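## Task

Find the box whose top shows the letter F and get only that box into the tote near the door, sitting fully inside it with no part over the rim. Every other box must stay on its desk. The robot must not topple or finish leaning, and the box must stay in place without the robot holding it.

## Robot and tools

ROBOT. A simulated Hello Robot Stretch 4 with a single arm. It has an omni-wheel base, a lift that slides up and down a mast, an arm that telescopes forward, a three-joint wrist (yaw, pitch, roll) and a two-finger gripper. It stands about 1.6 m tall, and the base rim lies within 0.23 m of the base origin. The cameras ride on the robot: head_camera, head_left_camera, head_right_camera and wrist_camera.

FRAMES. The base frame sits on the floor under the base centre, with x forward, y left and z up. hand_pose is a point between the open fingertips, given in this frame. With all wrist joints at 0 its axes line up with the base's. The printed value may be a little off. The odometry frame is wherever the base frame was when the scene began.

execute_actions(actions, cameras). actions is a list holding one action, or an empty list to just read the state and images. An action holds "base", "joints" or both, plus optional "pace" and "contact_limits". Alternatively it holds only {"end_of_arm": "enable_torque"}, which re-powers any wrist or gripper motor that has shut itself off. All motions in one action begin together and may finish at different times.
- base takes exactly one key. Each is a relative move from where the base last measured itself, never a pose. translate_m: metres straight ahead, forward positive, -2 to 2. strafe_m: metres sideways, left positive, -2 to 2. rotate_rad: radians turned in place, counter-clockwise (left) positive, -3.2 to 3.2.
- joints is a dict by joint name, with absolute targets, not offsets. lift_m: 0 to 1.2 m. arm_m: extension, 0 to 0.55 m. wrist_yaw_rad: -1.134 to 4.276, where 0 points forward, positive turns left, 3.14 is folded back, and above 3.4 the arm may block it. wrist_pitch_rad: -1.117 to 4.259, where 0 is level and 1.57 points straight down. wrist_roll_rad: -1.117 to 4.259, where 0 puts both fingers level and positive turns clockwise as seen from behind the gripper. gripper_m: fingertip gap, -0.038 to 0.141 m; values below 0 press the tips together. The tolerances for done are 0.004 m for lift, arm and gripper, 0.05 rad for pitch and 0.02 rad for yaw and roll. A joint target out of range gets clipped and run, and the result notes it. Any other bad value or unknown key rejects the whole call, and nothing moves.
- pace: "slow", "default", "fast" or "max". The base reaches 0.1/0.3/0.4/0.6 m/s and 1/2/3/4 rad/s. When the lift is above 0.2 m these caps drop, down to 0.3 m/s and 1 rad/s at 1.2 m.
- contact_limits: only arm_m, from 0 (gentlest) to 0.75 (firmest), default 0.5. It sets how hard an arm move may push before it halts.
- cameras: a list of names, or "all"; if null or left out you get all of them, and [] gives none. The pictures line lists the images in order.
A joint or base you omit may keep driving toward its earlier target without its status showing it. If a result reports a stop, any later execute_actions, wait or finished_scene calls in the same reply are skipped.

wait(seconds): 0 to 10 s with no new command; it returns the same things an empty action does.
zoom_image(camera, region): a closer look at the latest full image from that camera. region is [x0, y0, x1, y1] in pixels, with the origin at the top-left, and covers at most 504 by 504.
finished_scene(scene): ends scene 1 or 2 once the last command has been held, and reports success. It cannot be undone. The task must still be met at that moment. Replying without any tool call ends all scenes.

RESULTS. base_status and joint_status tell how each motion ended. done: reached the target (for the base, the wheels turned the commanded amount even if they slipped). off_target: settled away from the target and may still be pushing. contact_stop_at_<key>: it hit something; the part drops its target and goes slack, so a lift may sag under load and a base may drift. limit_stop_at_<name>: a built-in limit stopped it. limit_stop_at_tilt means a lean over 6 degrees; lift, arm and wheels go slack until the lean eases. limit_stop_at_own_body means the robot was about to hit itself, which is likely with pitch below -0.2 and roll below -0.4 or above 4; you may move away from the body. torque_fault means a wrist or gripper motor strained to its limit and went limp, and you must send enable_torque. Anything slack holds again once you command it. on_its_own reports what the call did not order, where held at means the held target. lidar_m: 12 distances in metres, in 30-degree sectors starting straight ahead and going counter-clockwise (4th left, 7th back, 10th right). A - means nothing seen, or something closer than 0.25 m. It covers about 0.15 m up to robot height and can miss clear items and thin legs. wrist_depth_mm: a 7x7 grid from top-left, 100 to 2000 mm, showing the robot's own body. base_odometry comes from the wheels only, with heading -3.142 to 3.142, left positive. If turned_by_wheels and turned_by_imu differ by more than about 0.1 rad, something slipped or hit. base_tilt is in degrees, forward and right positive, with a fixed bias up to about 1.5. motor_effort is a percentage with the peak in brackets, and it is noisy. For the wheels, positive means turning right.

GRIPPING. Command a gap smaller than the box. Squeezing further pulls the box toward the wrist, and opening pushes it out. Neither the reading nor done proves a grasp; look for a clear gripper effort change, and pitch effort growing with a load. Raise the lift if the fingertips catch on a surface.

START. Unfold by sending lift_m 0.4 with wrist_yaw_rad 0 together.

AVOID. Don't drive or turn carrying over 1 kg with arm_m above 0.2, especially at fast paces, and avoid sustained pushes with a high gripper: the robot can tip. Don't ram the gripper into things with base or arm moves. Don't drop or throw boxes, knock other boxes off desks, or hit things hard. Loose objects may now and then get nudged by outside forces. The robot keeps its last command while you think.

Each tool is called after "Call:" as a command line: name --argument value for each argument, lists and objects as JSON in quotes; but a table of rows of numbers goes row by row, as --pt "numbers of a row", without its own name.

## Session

Call:
execute_actions --actions '[]'

Scene clock: 0.00 s.
base_odometry: x=+0.000 y=+0.000 heading=+0.000 (m, m, rad; odometry frame)
turned_by_wheels: +0.000 (rad since the last result)
turned_by_imu: +0.000 (rad since the last result)
base_tilt: forward=+0.2 right=-0.1 (deg)
lidar_m: 1.34 0.90 0.82 0.83 1.08 1.53 1.02 0.98 0.84 0.87 1.14 1.34
base_status: not commanded
joint_positions: lift_m=+0.220 arm_m=-0.001 wrist_yaw_rad=+3.089 wrist_pitch_rad=-0.009 wrist_roll_rad=+0.010 gripper_m=+0.057
joint_status: not commanded
motor_effort: lift_m=+20 arm_m=-1 wrist_yaw_rad=+0 wrist_pitch_rad=-8 wrist_roll_rad=+1 gripper_m=-4 wheel_0=+0 wheel_1=-1 wheel_2=+0 (%)
hand_pose: x=-0.1133 y=+0.1024 z=+0.4011 quat_wxyz=(+0.026, +0.005, +0.005, +1.000) (m; base frame)
wrist_depth_mm: 137 139 1808 1708 1576 1464 1366 / - 139 1863 1708 1576 1499 1430 / 107 139 255 1708 1576 1464 1397 / 112 140 1863 1756 1618 1499 1464 / 139 1229 1756 1808 1537 1499 1464 / 1025 1255 197 1205 1078 991 1060 / 991 1118 976 108 - 831 798
pictures: head_camera, head_left_camera, head_right_camera, wrist_camera
Images, in order (width x height): head_camera 420x560, head_left_camera 420x672, head_right_camera 420x672, wrist_camera 616x392.

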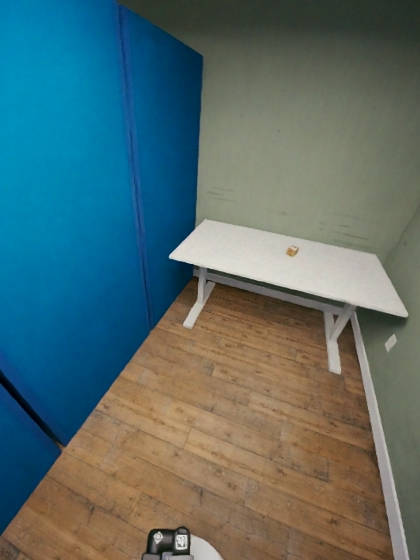

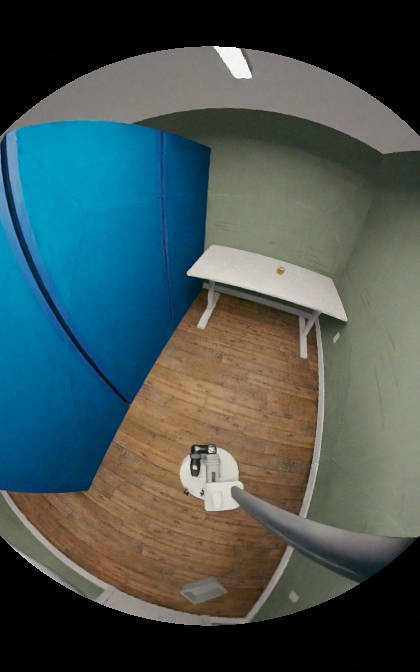

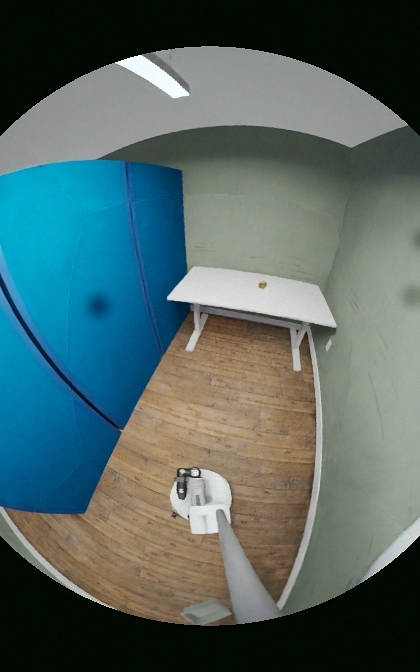

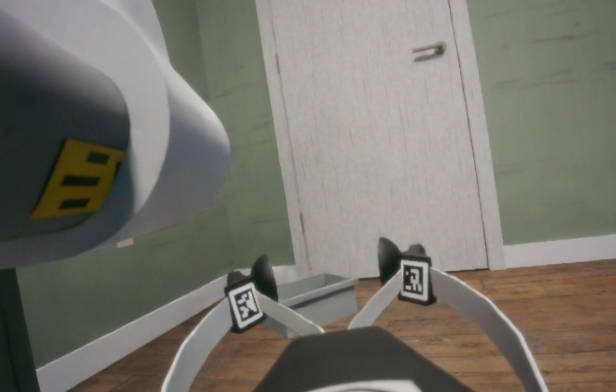

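Call:
zoom_image --camera "head_camera" --region '[270, 232, 315, 268]'

Region (270, 232, 315, 268) of head_camera's 420x560 image, scaled by 11.200, with more detail than that image has; it fills the top 403 rows of this view, and the rest is white.

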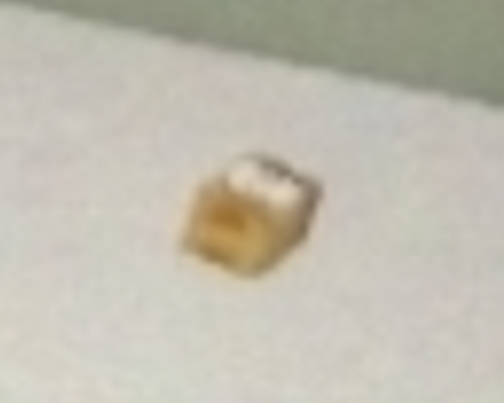

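Call:
execute_actions --actions '[{"base": {"rotate_rad": -0.27}, "pace": "fast"}]' --cameras '[]'

Call:
execute_actions --actions '[{"base": {"translate_m": 0.65}, "pace": "max"}]' --cameras '["head_camera", "head_left_camera"]'

Scene clock: 9.87 s.
base_odometry: x=+0.000 y=+0.000 heading=-0.270 (m, m, rad; odometry frame)
turned_by_wheels: -0.270 (rad since the last result)
turned_by_imu: -0.267 (rad since the last result)
base_tilt: forward=+0.1 right=-0.1 (deg)
lidar_m: 1.33 1.04 0.83 0.79 0.91 1.60 1.03 1.07 0.88 0.86 0.97 1.35
base_status: done
joint_positions: lift_m=+0.220 arm_m=-0.001 wrist_yaw_rad=+3.089 wrist_pitch_rad=-0.009 wrist_roll_rad=+0.010 gripper_m=+0.057
joint_status: not commanded
motor_effort: lift_m=+20(20) arm_m=-1(1) wrist_yaw_rad=+1(1) wrist_pitch_rad=-6(8) wrist_roll_rad=+1(1) gripper_m=-2(3) wheel_0=+1(9) wheel_1=-1(9) wheel_2=-2(8) (%)
hand_pose: x=-0.1133 y=+0.1024 z=+0.4011 quat_wxyz=(+0.026, +0.005, +0.005, +1.000) (m; base frame)
wrist_depth_mm: 137 139 1618 1708 1618 1618 1576 / - 139 1661 1661 1661 1661 1618 / 106 140 254 1708 1661 1661 1661 / 112 140 1756 1708 1576 1661 1618 / 139 1708 1708 1708 1661 1618 1618 / 1255 1576 196 1336 1078 1008 1042 / 1160 1182 976 107 - 842 798
pictures: none
No camera images: the call's "cameras" was empty. Leave "cameras" out to get every camera's image.

Scene clock: 12.43 s.
base_odometry: x=+0.626 y=-0.173 heading=-0.270 (m, m, rad; odometry frame)
turned_by_wheels: +0.000 (rad since the last result)
turned_by_imu: +0.000 (rad since the last result)
base_tilt: forward=+0.1 right=-0.1 (deg)
lidar_m: 0.68 0.74 0.75 0.73 0.77 1.20 1.80 1.22 0.98 0.95 0.96 0.70
base_status: done
joint_positions: lift_m=+0.220 arm_m=-0.001 wrist_yaw_rad=+3.089 wrist_pitch_rad=-0.009 wrist_roll_rad=+0.010 gripper_m=+0.057
joint_status: not commanded
motor_effort: lift_m=+20(20) arm_m=-1(0) wrist_yaw_rad=+1(1) wrist_pitch_rad=-8(7) wrist_roll_rad=+0(1) gripper_m=+1(1) wheel_0=+1(10) wheel_1=+0(8) wheel_2=+0(15) (%)
hand_pose: x=-0.1133 y=+0.1025 z=+0.4011 quat_wxyz=(+0.026, +0.005, +0.005, +1.000) (m; base frame)
wrist_depth_mm: 137 138 - - - - 946 / - 139 - - - - 991 / 106 139 256 - - - 1025 / 112 140 - - - - 1078 / 139 1808 - - - 1863 1118 / 1366 1661 197 1336 1078 1025 1025 / 1205 1182 976 107 - 842 798
pictures: head_camera, head_left_camera
Images, in order (width x height): head_camera 420x560, head_left_camera 420x672.

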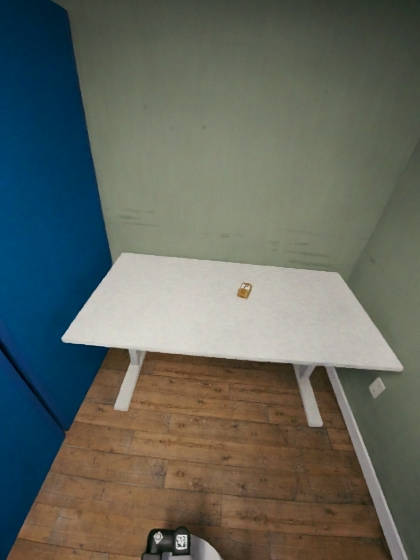

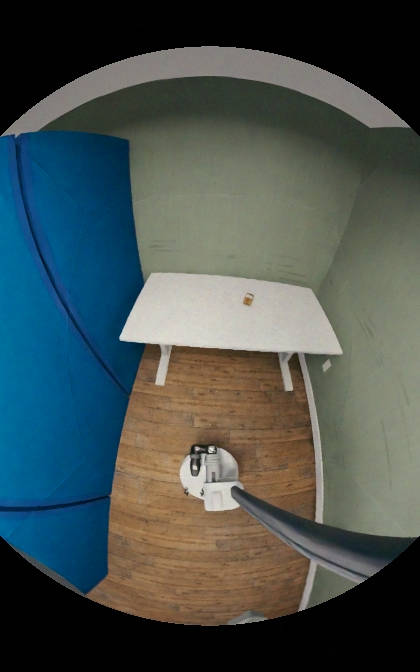

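Call:
zoom_image --camera "head_camera" --region '[222, 272, 268, 310]'

Region (222, 272, 268, 310) of head_camera's 420x560 image, scaled by 10.957, with more detail than that image has; it fills the top 416 rows of this view, and the rest is white.

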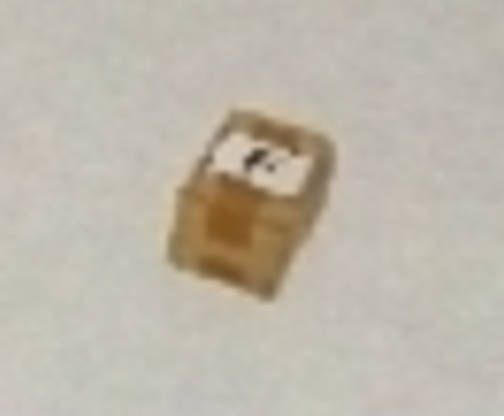

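Call:
execute_actions --actions '[{"base": {"translate_m": 0.27}, "joints": {"lift_m": 1.2, "wrist_yaw_rad": 0, "wrist_pitch_rad": 1.2, "gripper_m": 0.13}, "pace": "fast"}]'

Scene clock: 28.43 s.
base_odometry: x=+0.887 y=-0.245 heading=-0.270 (m, m, rad; odometry frame)
turned_by_wheels: +0.000 (rad since the last result)
turned_by_imu: +0.000 (rad since the last result)
base_tilt: forward=+0.2 right=+0.0 (deg)
lidar_m: 0.40 0.47 0.70 0.70 0.77 1.17 2.07 1.25 1.01 0.98 0.57 0.44
base_status: done
joint_positions: lift_m=+1.200 arm_m=-0.001 wrist_yaw_rad=+0.000 wrist_pitch_rad=+1.201 wrist_roll_rad=+0.010 gripper_m=+0.130
joint_status: all done
motor_effort: lift_m=+23(24) arm_m=-1(0) wrist_yaw_rad=+0(6) wrist_pitch_rad=-2(4) wrist_roll_rad=+1(1) gripper_m=-2(3) wheel_0=+2(8) wheel_1=+1(7) wheel_2=+1(12) (%)
hand_pose: x=+0.2745 y=-0.0874 z=+1.1090 quat_wxyz=(+0.825, +0.004, +0.565, -0.003) (m; base frame)
wrist_depth_mm: 788 788 768 768 741 732 723 / 759 741 732 715 707 691 683 / 715 699 699 676 668 661 654 / 668 668 661 654 654 1308 1281 / 1042 1336 1366 1366 1336 215 1281 / 1060 1281 214 1281 1229 1205 1205 / 1025 1255 1229 107 - 1182 1160
pictures: head_camera, head_left_camera, head_right_camera, wrist_camera
Images, in order (width x height): head_camera 420x560, head_left_camera 420x672, head_right_camera 420x672, wrist_camera 616x392.

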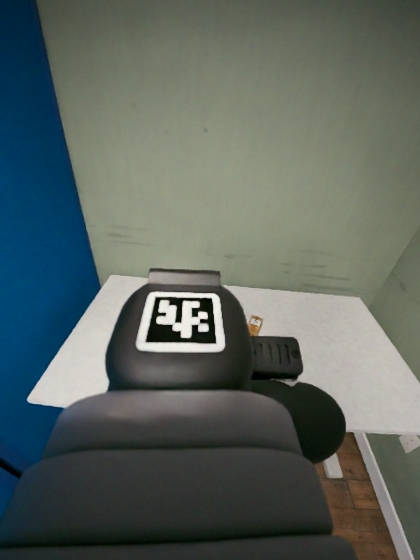

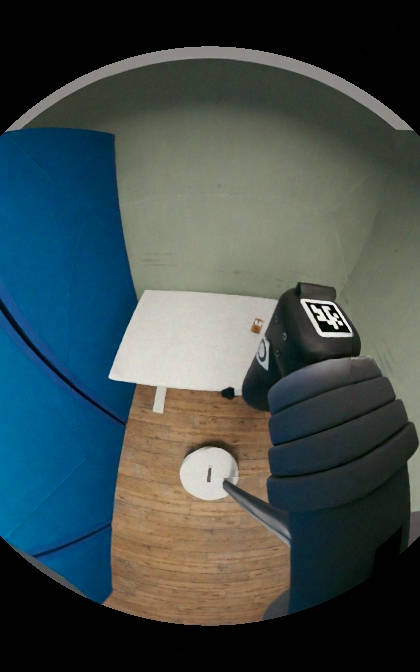

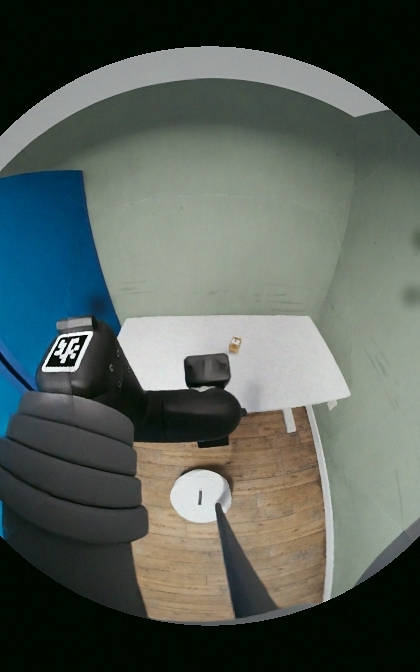

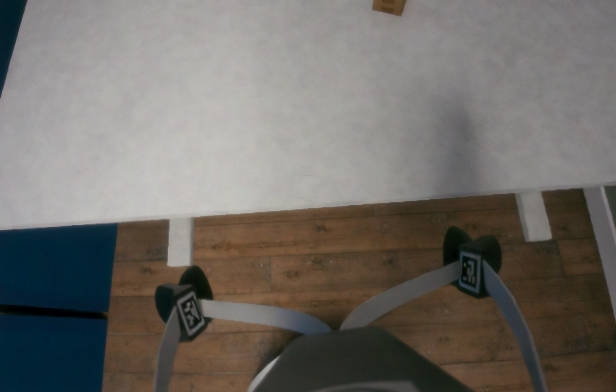

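Call:
zoom_image --camera "head_camera" --region '[235, 305, 280, 345]'

Region (235, 305, 280, 345) of head_camera's 420x560 image, scaled by 11.200, with more detail than that image has.

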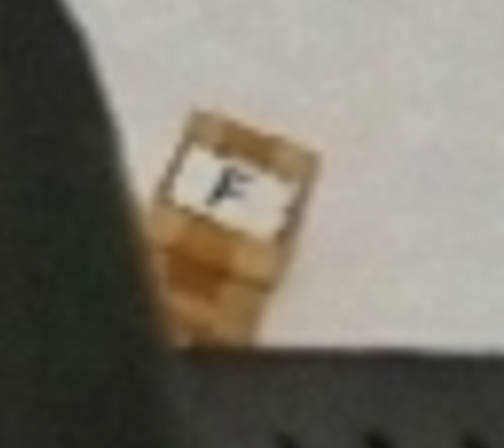

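Call:
execute_actions --actions '[{"base": {"strafe_m": -0.18}, "joints": {"lift_m": 1.0, "arm_m": 0.42, "wrist_pitch_rad": 1.57}, "pace": "fast"}]' --cameras '["wrist_camera", "head_right_camera"]'

Scene clock: 50.93 s.
base_odometry: x=+0.839 y=-0.418 heading=-0.270 (m, m, rad; odometry frame)
turned_by_wheels: +0.000 (rad since the last result)
turned_by_imu: +0.000 (rad since the last result)
base_tilt: forward=+0.3 right=-0.1 (deg)
lidar_m: 0.41 0.46 0.64 0.90 0.98 1.48 1.93 1.05 0.81 0.81 0.55 0.42
base_status: done
joint_positions: lift_m=+1.000 arm_m=+0.419 wrist_yaw_rad=+0.000 wrist_pitch_rad=+1.570 wrist_roll_rad=+0.010 gripper_m=+0.130
joint_status: all done
motor_effort: lift_m=+17(20) arm_m=+6(5) wrist_yaw_rad=+0(2) wrist_pitch_rad=+0(0) wrist_roll_rad=+1(1) gripper_m=+2(1) wheel_0=+2(11) wheel_1=-2(9) wheel_2=+0(1) (%)
hand_pose: x=+0.5902 y=-0.0874 z=+0.8899 quat_wxyz=(+0.707, +0.004, +0.707, -0.004) (m; base frame)
wrist_depth_mm: 384 384 382 382 379 379 382 / 387 389 387 384 387 382 382 / 389 389 389 387 387 387 382 / 394 392 392 389 387 387 387 / 394 394 389 392 389 215 389 / 399 394 213 392 394 392 392 / 402 399 397 107 - 394 399
pictures: head_right_camera, wrist_camera
Images, in order (width x height): head_right_camera 420x672, wrist_camera 616x392.

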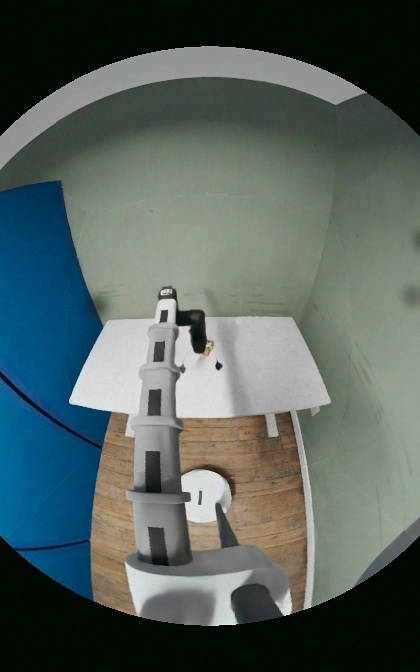

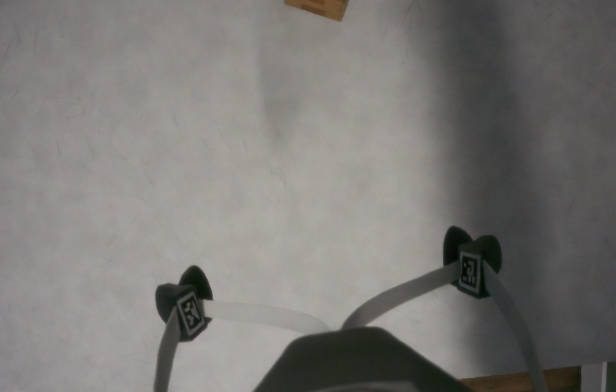

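Call:
execute_actions --actions '[{"base": {"translate_m": 0.18}, "joints": {"arm_m": 0.45, "wrist_roll_rad": 0.4, "lift_m": 0.95}, "pace": "fast"}]' --cameras '["wrist_camera", "head_right_camera"]'

Scene clock: 58.43 s.
base_odometry: x=+1.012 y=-0.466 heading=-0.269 (m, m, rad; odometry frame)
turned_by_wheels: +0.000 (rad since the last result)
turned_by_imu: +0.000 (rad since the last result)
base_tilt: forward=+0.2 right=+0.0 (deg)
lidar_m: 0.25 0.26 0.40 0.84 0.94 1.41 2.10 1.08 0.85 0.72 0.32 0.25
base_status: done
joint_positions: lift_m=+0.950 arm_m=+0.449 wrist_yaw_rad=+0.000 wrist_pitch_rad=+1.570 wrist_roll_rad=+0.399 gripper_m=+0.130
joint_status: all done
motor_effort: lift_m=+17(17) arm_m=+6(6) wrist_yaw_rad=+1(1) wrist_pitch_rad=-3(3) wrist_roll_rad=+3(7) gripper_m=-1(3) wheel_0=+2(8) wheel_1=+1(6) wheel_2=+1(10) (%)
hand_pose: x=+0.6201 y=-0.0874 z=+0.8399 quat_wxyz=(+0.693, +0.140, +0.693, -0.140) (m; base frame)
wrist_depth_mm: 336 334 332 334 334 334 332 / 334 336 336 334 334 336 334 / 338 338 338 289 336 338 334 / 338 340 340 290 338 338 338 / 343 343 343 343 340 214 340 / 343 343 213 342 343 343 343 / 343 345 345 107 - 345 342
pictures: head_right_camera, wrist_camera
Images, in order (width x height): head_right_camera 420x672, wrist_camera 616x392.

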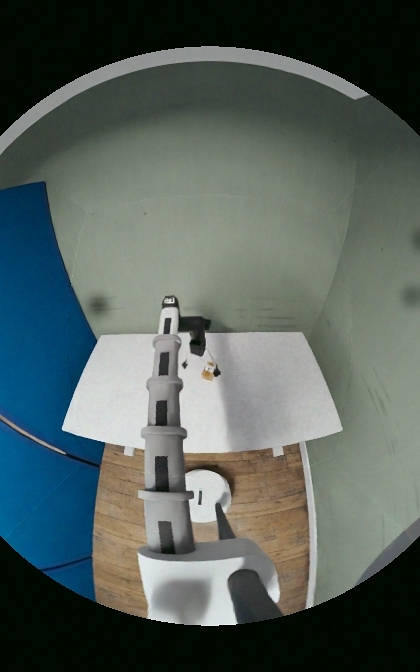

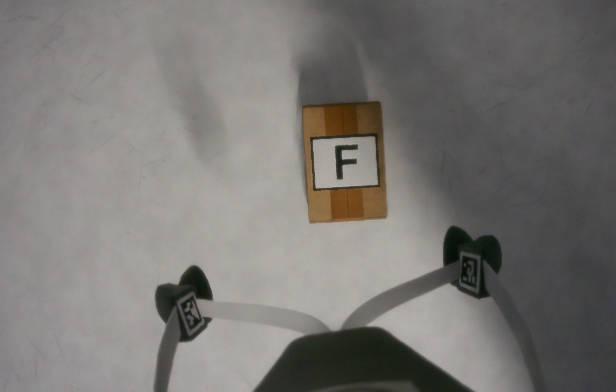

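Call:
execute_actions --actions '[{"base": {"strafe_m": -0.044}, "joints": {"arm_m": 0.493, "wrist_roll_rad": 0.48, "lift_m": 0.92}}]' --cameras '["wrist_camera"]'

Scene clock: 71.30 s.
base_odometry: x=+1.001 y=-0.509 heading=-0.269 (m, m, rad; odometry frame)
turned_by_wheels: +0.000 (rad since the last result)
turned_by_imu: +0.000 (rad since the last result)
base_tilt: forward=+0.3 right=+0.0 (deg)
lidar_m: 0.25 0.25 0.38 0.88 1.00 1.52 2.26 1.02 0.82 0.68 0.30 0.25
base_status: done
joint_positions: lift_m=+0.920 arm_m=+0.492 wrist_yaw_rad=+0.000 wrist_pitch_rad=+1.570 wrist_roll_rad=+0.479 gripper_m=+0.130
joint_status: all done
motor_effort: lift_m=+17(17) arm_m=+5(7) wrist_yaw_rad=+1(1) wrist_pitch_rad=-2(1) wrist_roll_rad=+3(3) gripper_m=+2(3) wheel_0=+2(11) wheel_1=-2(9) wheel_2=+0(0) (%)
hand_pose: x=+0.6631 y=-0.0874 z=+0.8100 quat_wxyz=(+0.687, +0.168, +0.687, -0.168) (m; base frame)
wrist_depth_mm: 306 306 306 304 304 303 303 / 307 307 307 306 306 306 306 / 309 307 307 307 307 306 307 / 310 312 309 260 309 310 309 / 314 312 310 260 312 215 312 / 315 312 213 263 264 312 314 / 317 315 315 107 - 312 314
pictures: wrist_camera
Images, in order (width x height): wrist_camera 616x392.

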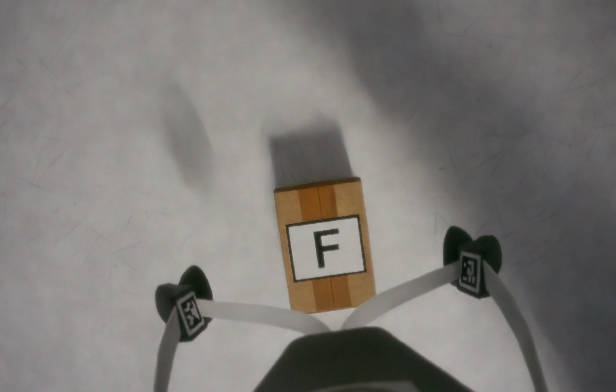

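Call:
execute_actions --actions '[{"joints": {"lift_m": 0.87, "gripper_m": 0.10}}]' --cameras '["wrist_camera"]'

Scene clock: 77.87 s.
base_odometry: x=+1.001 y=-0.509 heading=-0.269 (m, m, rad; odometry frame)
turned_by_wheels: +0.000 (rad since the last result)
turned_by_imu: +0.000 (rad since the last result)
base_tilt: forward=+0.2 right=-0.1 (deg)
lidar_m: 0.25 0.25 0.39 0.88 1.00 1.49 2.27 1.01 0.78 0.68 0.28 0.25
base_status: not commanded
joint_positions: lift_m=+0.870 arm_m=+0.492 wrist_yaw_rad=+0.000 wrist_pitch_rad=+1.570 wrist_roll_rad=+0.479 gripper_m=+0.100
joint_status: all done
motor_effort: lift_m=+17(17) arm_m=+6(6) wrist_yaw_rad=+1(0) wrist_pitch_rad=+0(2) wrist_roll_rad=+3(3) gripper_m=-4(0) wheel_0=+2(2) wheel_1=-2(2) wheel_2=+0(0) (%)
hand_pose: x=+0.6631 y=-0.0874 z=+0.7600 quat_wxyz=(+0.687, +0.168, +0.687, -0.168) (m; base frame)
wrist_depth_mm: 255 256 255 255 254 254 254 / 257 257 258 256 257 256 256 / 258 258 259 258 257 258 257 / 260 260 260 210 259 258 259 / 260 262 262 211 213 259 262 / 264 263 200 211 212 262 262 / 263 264 265 107 - 265 263
pictures: wrist_camera
Images, in order (width x height): wrist_camera 616x392.

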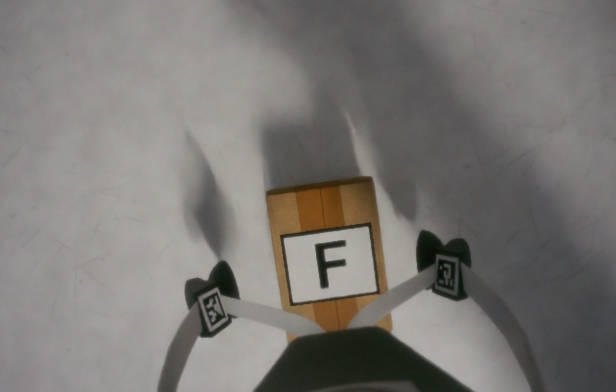

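Call:
execute_actions --actions '[{"joints": {"lift_m": 0.862, "gripper_m": 0.01}}]' --cameras '["wrist_camera"]'

Scene clock: 85.83 s.
base_odometry: x=+1.001 y=-0.509 heading=-0.269 (m, m, rad; odometry frame)
turned_by_wheels: +0.000 (rad since the last result)
turned_by_imu: +0.000 (rad since the last result)
base_tilt: forward=+0.2 right=-0.1 (deg)
lidar_m: 0.25 0.26 0.37 0.89 1.01 1.52 2.28 1.01 0.81 0.71 0.30 0.25
base_status: not commanded
joint_positions: lift_m=+0.862 arm_m=+0.492 wrist_yaw_rad=+0.000 wrist_pitch_rad=+1.570 wrist_roll_rad=+0.479 gripper_m=+0.011
joint_status: all done
motor_effort: lift_m=+17(16) arm_m=+6(5) wrist_yaw_rad=+1(1) wrist_pitch_rad=+0(1) wrist_roll_rad=+3(3) gripper_m=-26(25) wheel_0=+2(2) wheel_1=-2(2) wheel_2=+0(0) (%)
hand_pose: x=+0.6631 y=-0.0874 z=+0.7520 quat_wxyz=(+0.687, +0.168, +0.687, -0.168) (m; base frame)
wrist_depth_mm: 247 248 247 246 246 247 246 / 249 249 248 248 249 247 248 / 251 249 250 249 250 249 250 / 252 251 253 189 250 251 250 / 254 253 254 188 189 252 253 / 254 255 187 190 189 177 254 / 256 255 256 107 - 255 254
pictures: wrist_camera
Images, in order (width x height): wrist_camera 616x392.

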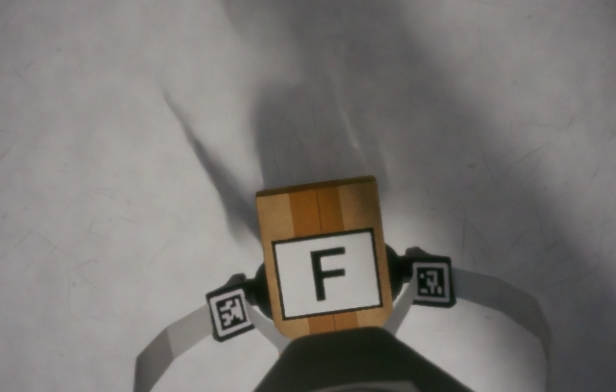

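Call:
execute_actions --actions '[{"joints": {"lift_m": 0.93, "arm_m": 0.1}, "pace": "fast"}]' --cameras '["wrist_camera"]'

Scene clock: 98.80 s.
base_odometry: x=+1.001 y=-0.509 heading=-0.269 (m, m, rad; odometry frame)
turned_by_wheels: +0.000 (rad since the last result)
turned_by_imu: +0.000 (rad since the last result)
base_tilt: forward=+0.1 right=-0.1 (deg)
lidar_m: 0.25 0.25 0.38 0.91 0.97 1.52 2.26 1.02 0.78 0.67 0.35 0.25
base_status: not commanded
joint_positions: lift_m=+0.930 arm_m=+0.101 wrist_yaw_rad=+0.000 wrist_pitch_rad=+1.570 wrist_roll_rad=+0.480 gripper_m=+0.011
joint_status: all done
motor_effort: lift_m=+23(26) arm_m=-6(7) wrist_yaw_rad=+1(0) wrist_pitch_rad=-3(2) wrist_roll_rad=+2(3) gripper_m=-22(25) wheel_0=+2(2) wheel_1=-2(2) wheel_2=+1(0) (%)
hand_pose: x=+0.2721 y=-0.0874 z=+0.8194 quat_wxyz=(+0.687, +0.168, +0.687, -0.168) (m; base frame)
wrist_depth_mm: 314 315 315 315 314 312 314 / 314 317 317 317 317 315 315 / 319 320 319 317 319 317 319 / 320 322 320 188 319 1025 1025 / 320 322 322 188 189 1042 1042 / 325 325 186 189 189 177 1042 / 329 325 1042 107 - 1060 1025
pictures: wrist_camera
Images, in order (width x height): wrist_camera 616x392.

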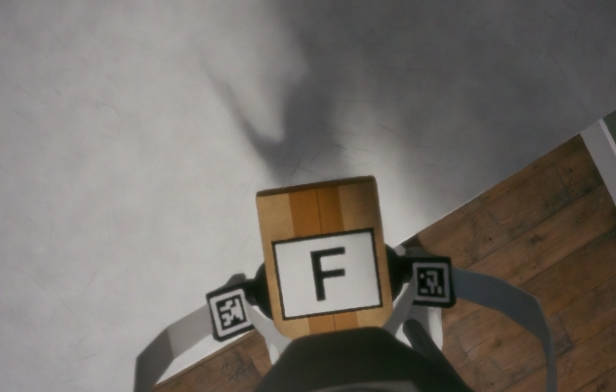

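Call:
execute_actions --actions '[{"base": {"translate_m": -1.45}, "joints": {"arm_m": 0.0}, "pace": "max"}]' --cameras '[]'

Call:
execute_actions --actions '[{"base": {"rotate_rad": -3.0}, "joints": {"lift_m": 0.45, "wrist_roll_rad": 0.0}, "pace": "fast"}]'

Scene clock: 114.87 s.
base_odometry: x=-0.397 y=-0.122 heading=-0.270 (m, m, rad; odometry frame)
turned_by_wheels: +0.000 (rad since the last result)
turned_by_imu: +0.001 (rad since the last result)
base_tilt: forward=+0.2 right=-0.1 (deg)
lidar_m: 1.67 1.39 1.10 1.09 1.65 1.29 0.78 0.80 0.62 0.58 0.66 1.03
base_status: done
joint_positions: lift_m=+0.930 arm_m=+0.001 wrist_yaw_rad=+0.000 wrist_pitch_rad=+1.570 wrist_roll_rad=+0.480 gripper_m=+0.011
joint_status: all done
motor_effort: lift_m=+23(23) arm_m=-6(6) wrist_yaw_rad=+1(0) wrist_pitch_rad=+0(1) wrist_roll_rad=+2(2) gripper_m=-24(24) wheel_0=-2(10) wheel_1=+0(8) wheel_2=-1(11) (%)
hand_pose: x=+0.1721 y=-0.0874 z=+0.8195 quat_wxyz=(+0.687, +0.168, +0.687, -0.168) (m; base frame)
wrist_depth_mm: 1025 1008 1008 1008 1025 904 699 / 1025 1025 1025 1025 1025 1008 759 / 1042 1042 1025 1008 1042 1042 866 / 1025 1060 1025 187 1025 1042 960 / 1060 1060 1060 188 189 1042 1042 / 1042 1060 186 189 189 177 1042 / 1060 1060 1060 107 - 1042 1042
pictures: none
No camera images: the call's "cameras" was empty. Leave "cameras" out to get every camera's image.

Scene clock: 117.80 s.
base_odometry: x=-0.397 y=-0.122 heading=+3.014 (m, m, rad; odometry frame)
turned_by_wheels: -2.999 (rad since the last result)
turned_by_imu: -2.960 (rad since the last result)
base_tilt: forward=+0.2 right=-0.1 (deg)
lidar_m: 0.66 0.75 0.61 0.59 0.69 1.29 1.68 1.27 1.08 1.07 1.46 0.79
base_status: done
joint_positions: lift_m=+0.450 arm_m=+0.001 wrist_yaw_rad=+0.000 wrist_pitch_rad=+1.570 wrist_roll_rad=+0.001 gripper_m=+0.011
joint_status: all done
motor_effort: lift_m=+17(20) arm_m=-6(6) wrist_yaw_rad=+0(0) wrist_pitch_rad=-3(0) wrist_roll_rad=-1(7) gripper_m=-23(25) wheel_0=+4(9) wheel_1=+3(7) wheel_2=+1(6) (%)
hand_pose: x=+0.1721 y=-0.0874 z=+0.3399 quat_wxyz=(+0.707, +0.000, +0.707, +0.000) (m; base frame)
wrist_depth_mm: 559 554 549 554 544 544 544 / 559 554 554 549 554 549 549 / 559 559 559 554 554 559 549 / 569 564 559 187 559 559 559 / 569 569 353 189 189 559 559 / 569 355 186 190 189 177 564 / 569 355 351 107 - 559 569
pictures: head_camera, head_left_camera, head_right_camera, wrist_camera
Images, in order (width x height): head_camera 420x560, head_left_camera 420x672, head_right_camera 420x672, wrist_camera 616x392.

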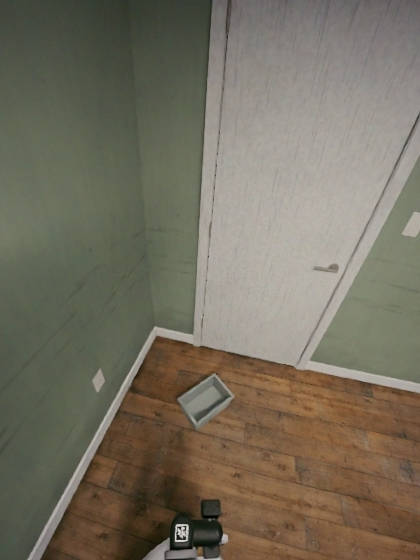

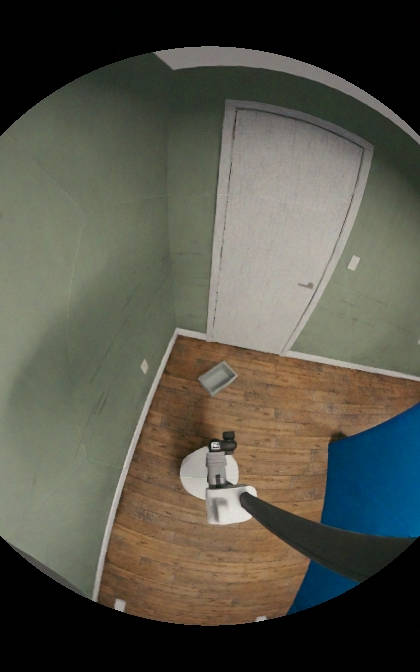

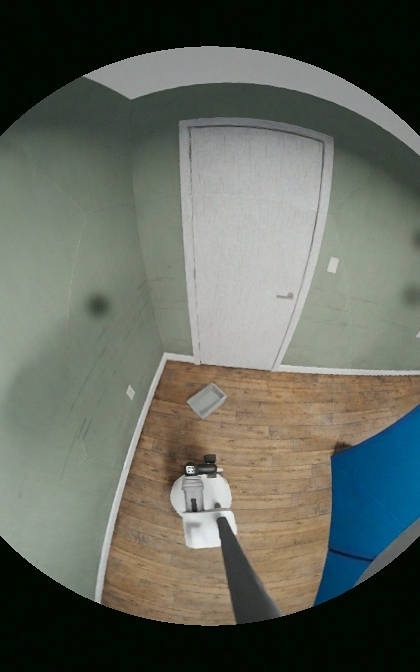

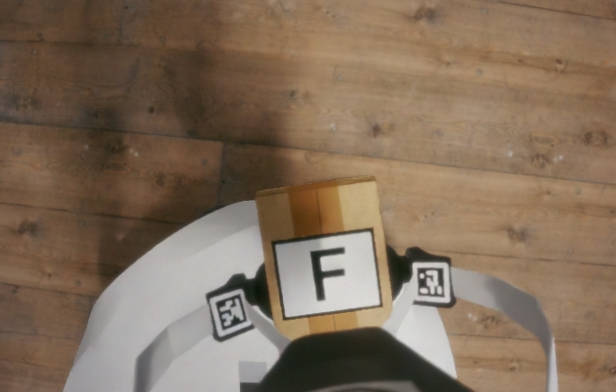

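Call:
execute_actions --actions '[{"base": {"translate_m": 0.2}, "joints": {"arm_m": 0.4, "wrist_roll_rad": -0.55}, "pace": "fast"}]' --cameras '["head_camera", "wrist_camera"]'

Scene clock: 126.87 s.
base_odometry: x=-0.595 y=-0.097 heading=+3.015 (m, m, rad; odometry frame)
turned_by_wheels: +0.000 (rad since the last result)
turned_by_imu: +0.000 (rad since the last result)
base_tilt: forward=+0.2 right=-0.1 (deg)
lidar_m: 0.43 0.67 0.55 0.58 0.63 1.19 1.86 1.32 1.12 1.13 1.23 0.54
base_status: done
joint_positions: lift_m=+0.450 arm_m=+0.399 wrist_yaw_rad=+0.000 wrist_pitch_rad=+1.570 wrist_roll_rad=-0.550 gripper_m=+0.011
joint_status: all done
motor_effort: lift_m=+18(18) arm_m=+6(5) wrist_yaw_rad=+1(0) wrist_pitch_rad=-1(4) wrist_roll_rad=+0(4) gripper_m=-27(23) wheel_0=+1(9) wheel_1=+1(9) wheel_2=+2(14) (%)
hand_pose: x=+0.5702 y=-0.0874 z=+0.3399 quat_wxyz=(+0.681, -0.192, +0.680, +0.192) (m; base frame)
wrist_depth_mm: 549 549 544 549 544 544 544 / 554 554 554 554 549 544 544 / 559 554 554 549 549 535 554 / 569 564 559 187 549 539 549 / 574 569 564 188 188 477 554 / 574 569 186 189 189 176 564 / 574 574 569 107 - 569 569
pictures: head_camera, wrist_camera
Images, in order (width x height): head_camera 420x560, wrist_camera 616x392.

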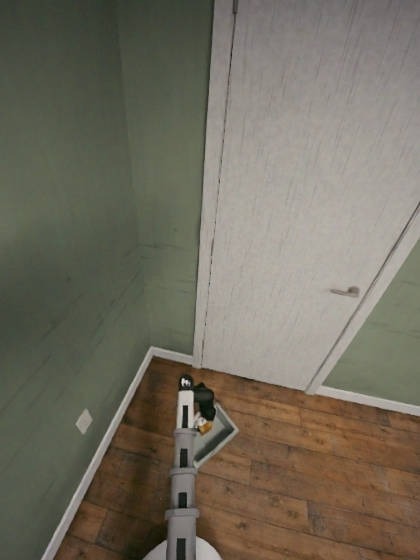

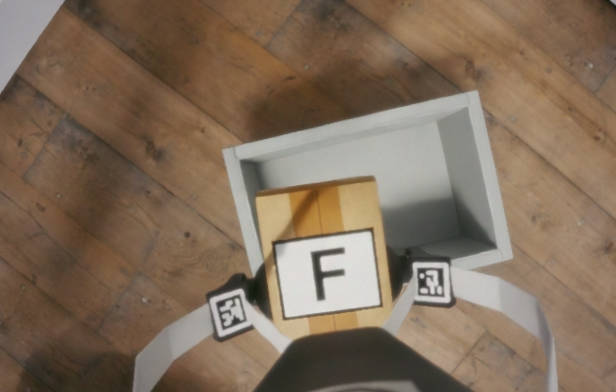

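Call:
execute_actions --actions '[{"base": {"strafe_m": -0.04}, "joints": {"arm_m": 0.44, "wrist_roll_rad": -0.635, "lift_m": 0.3}, "pace": "fast"}]' --cameras '["wrist_camera"]'

Scene clock: 136.13 s.
base_odometry: x=-0.590 y=-0.057 heading=+3.015 (m, m, rad; odometry frame)
turned_by_wheels: +0.000 (rad since the last result)
turned_by_imu: +0.000 (rad since the last result)
base_tilt: forward=+0.2 right=-0.2 (deg)
lidar_m: 0.43 0.71 0.61 0.60 0.68 1.27 1.88 1.28 1.10 1.10 1.27 0.56
base_status: done
joint_positions: lift_m=+0.300 arm_m=+0.439 wrist_yaw_rad=+0.000 wrist_pitch_rad=+1.570 wrist_roll_rad=-0.634 gripper_m=+0.011
joint_status: all done
motor_effort: lift_m=+18(17) arm_m=+6(7) wrist_yaw_rad=+1(2) wrist_pitch_rad=+0(4) wrist_roll_rad=-1(4) gripper_m=-23(22) wheel_0=+0(13) wheel_1=+2(9) wheel_2=+0(2) (%)
hand_pose: x=+0.6101 y=-0.0874 z=+0.1899 quat_wxyz=(+0.672, -0.221, +0.672, +0.220) (m; base frame)
wrist_depth_mm: 410 407 407 402 399 399 397 / 413 407 404 402 399 399 397 / 413 410 343 340 404 317 402 / 415 342 407 187 404 338 404 / 421 410 410 188 189 306 407 / 421 418 186 189 189 177 410 / 421 418 307 107 - 410 413
pictures: wrist_camera
Images, in order (width x height): wrist_camera 616x392.

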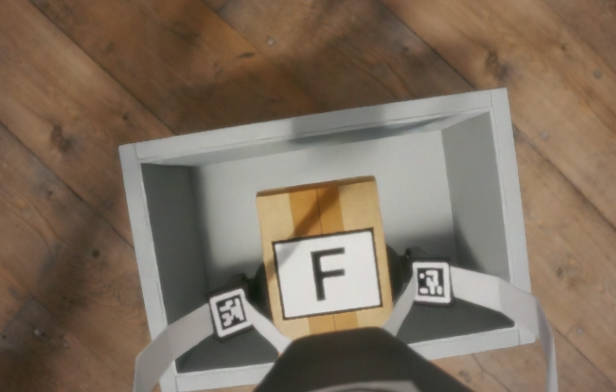

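Call:
execute_actions --actions '[{"joints": {"lift_m": 0.148}}]' --cameras '["wrist_camera"]'

Scene clock: 141.13 s.
base_odometry: x=-0.590 y=-0.057 heading=+3.015 (m, m, rad; odometry frame)
turned_by_wheels: +0.000 (rad since the last result)
turned_by_imu: +0.000 (rad since the last result)
base_tilt: forward=+0.1 right=-0.2 (deg)
lidar_m: 0.43 0.71 0.59 0.60 0.70 1.27 1.88 1.29 1.10 1.12 1.24 0.61
base_status: not commanded
joint_positions: lift_m=+0.148 arm_m=+0.439 wrist_yaw_rad=+0.000 wrist_pitch_rad=+1.570 wrist_roll_rad=-0.634 gripper_m=+0.011
joint_status: all done
motor_effort: lift_m=+17(16) arm_m=+5(6) wrist_yaw_rad=+0(1) wrist_pitch_rad=+0(1) wrist_roll_rad=+0(0) gripper_m=-26(20) wheel_0=-1(0) wheel_1=+2(2) wheel_2=+0(0) (%)
hand_pose: x=+0.6101 y=-0.0874 z=+0.0380 quat_wxyz=(+0.672, -0.221, +0.672, +0.220) (m; base frame)
wrist_depth_mm: 257 256 255 252 193 135 - / 257 138 137 137 151 175 197 / 154 186 236 254 251 252 218 / 183 256 255 187 252 253 227 / 179 257 258 188 188 255 235 / 174 244 186 189 189 176 227 / 170 204 262 107 - 254 232
pictures: wrist_camera
Images, in order (width x height): wrist_camera 616x392.

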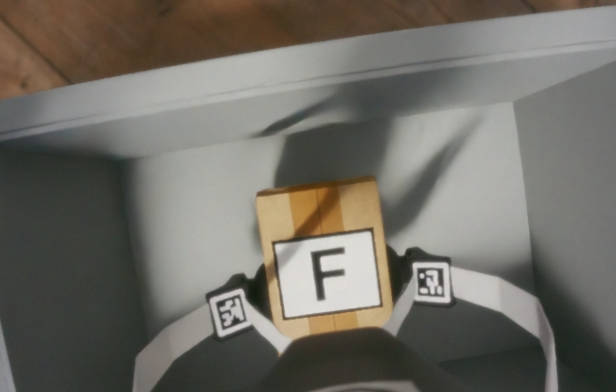

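Call:
execute_actions --actions '[{"joints": {"gripper_m": 0.09}}]' --cameras '["wrist_camera"]'

Call:
execute_actions --actions '[{"joints": {"lift_m": 0.38}, "pace": "fast"}]' --cameras '["wrist_camera", "head_camera"]'

Scene clock: 146.50 s.
base_odometry: x=-0.590 y=-0.057 heading=+3.015 (m, m, rad; odometry frame)
turned_by_wheels: +0.000 (rad since the last result)
turned_by_imu: +0.000 (rad since the last result)
base_tilt: forward=+0.2 right=-0.1 (deg)
lidar_m: 0.44 0.70 0.59 0.57 0.71 1.24 1.87 1.29 1.09 1.08 1.26 0.61
base_status: not commanded
joint_positions: lift_m=+0.148 arm_m=+0.439 wrist_yaw_rad=+0.000 wrist_pitch_rad=+1.570 wrist_roll_rad=-0.634 gripper_m=+0.090
joint_status: all done
motor_effort: lift_m=+17(17) arm_m=+6(6) wrist_yaw_rad=+1(0) wrist_pitch_rad=-1(2) wrist_roll_rad=+0(1) gripper_m=+1(23) wheel_0=+0(0) wheel_1=+3(2) wheel_2=+0(0) (%)
hand_pose: x=+0.6101 y=-0.0874 z=+0.0380 quat_wxyz=(+0.672, -0.221, +0.672, +0.220) (m; base frame)
wrist_depth_mm: 256 255 255 253 251 135 - / 257 138 137 137 150 174 198 / 154 186 235 253 253 251 218 / 183 257 256 206 253 251 227 / 178 258 258 206 215 253 234 / 174 246 198 208 206 256 242 / 170 225 262 107 - 248 231
pictures: wrist_camera
Images, in order (width x height): wrist_camera 616x392.

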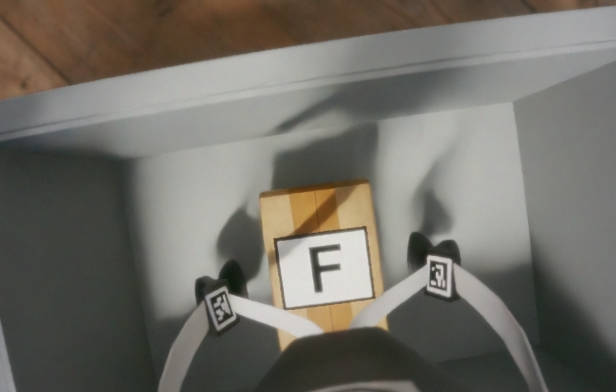

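Scene clock: 148.13 s.
base_odometry: x=-0.590 y=-0.057 heading=+3.015 (m, m, rad; odometry frame)
turned_by_wheels: +0.000 (rad since the last result)
turned_by_imu: +0.000 (rad since the last result)
base_tilt: forward=+0.2 right=-0.2 (deg)
lidar_m: 0.45 0.68 0.61 0.60 0.67 1.26 1.86 1.28 1.09 1.10 1.28 0.55
base_status: not commanded
joint_positions: lift_m=+0.380 arm_m=+0.439 wrist_yaw_rad=+0.000 wrist_pitch_rad=+1.570 wrist_roll_rad=-0.634 gripper_m=+0.090
joint_status: all done
motor_effort: lift_m=+22(25) arm_m=+5(6) wrist_yaw_rad=+1(0) wrist_pitch_rad=+0(1) wrist_roll_rad=+0(1) gripper_m=-1(2) wheel_0=-1(1) wheel_1=+2(2) wheel_2=+0(0) (%)
hand_pose: x=+0.6101 y=-0.0874 z=+0.2695 quat_wxyz=(+0.672, -0.221, +0.672, +0.220) (m; base frame)
wrist_depth_mm: 488 484 480 484 477 477 473 / 492 484 488 480 477 477 477 / 492 488 488 484 452 480 480 / 496 492 488 480 484 484 480 / 496 500 442 492 480 430 484 / 504 500 197 410 370 368 488 / 508 504 500 107 - 492 492
pictures: head_camera, wrist_camera
Images, in order (width x height): head_camera 420x560, wrist_camera 616x392.

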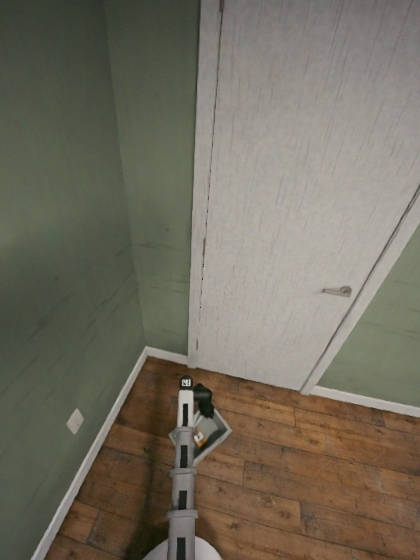

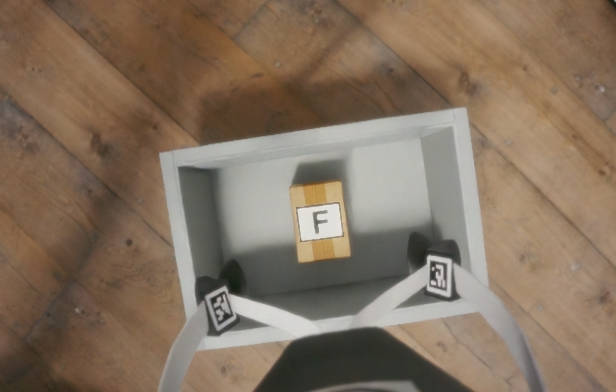

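Call:
finished_scene --scene 2

The scene is finished: the task was done.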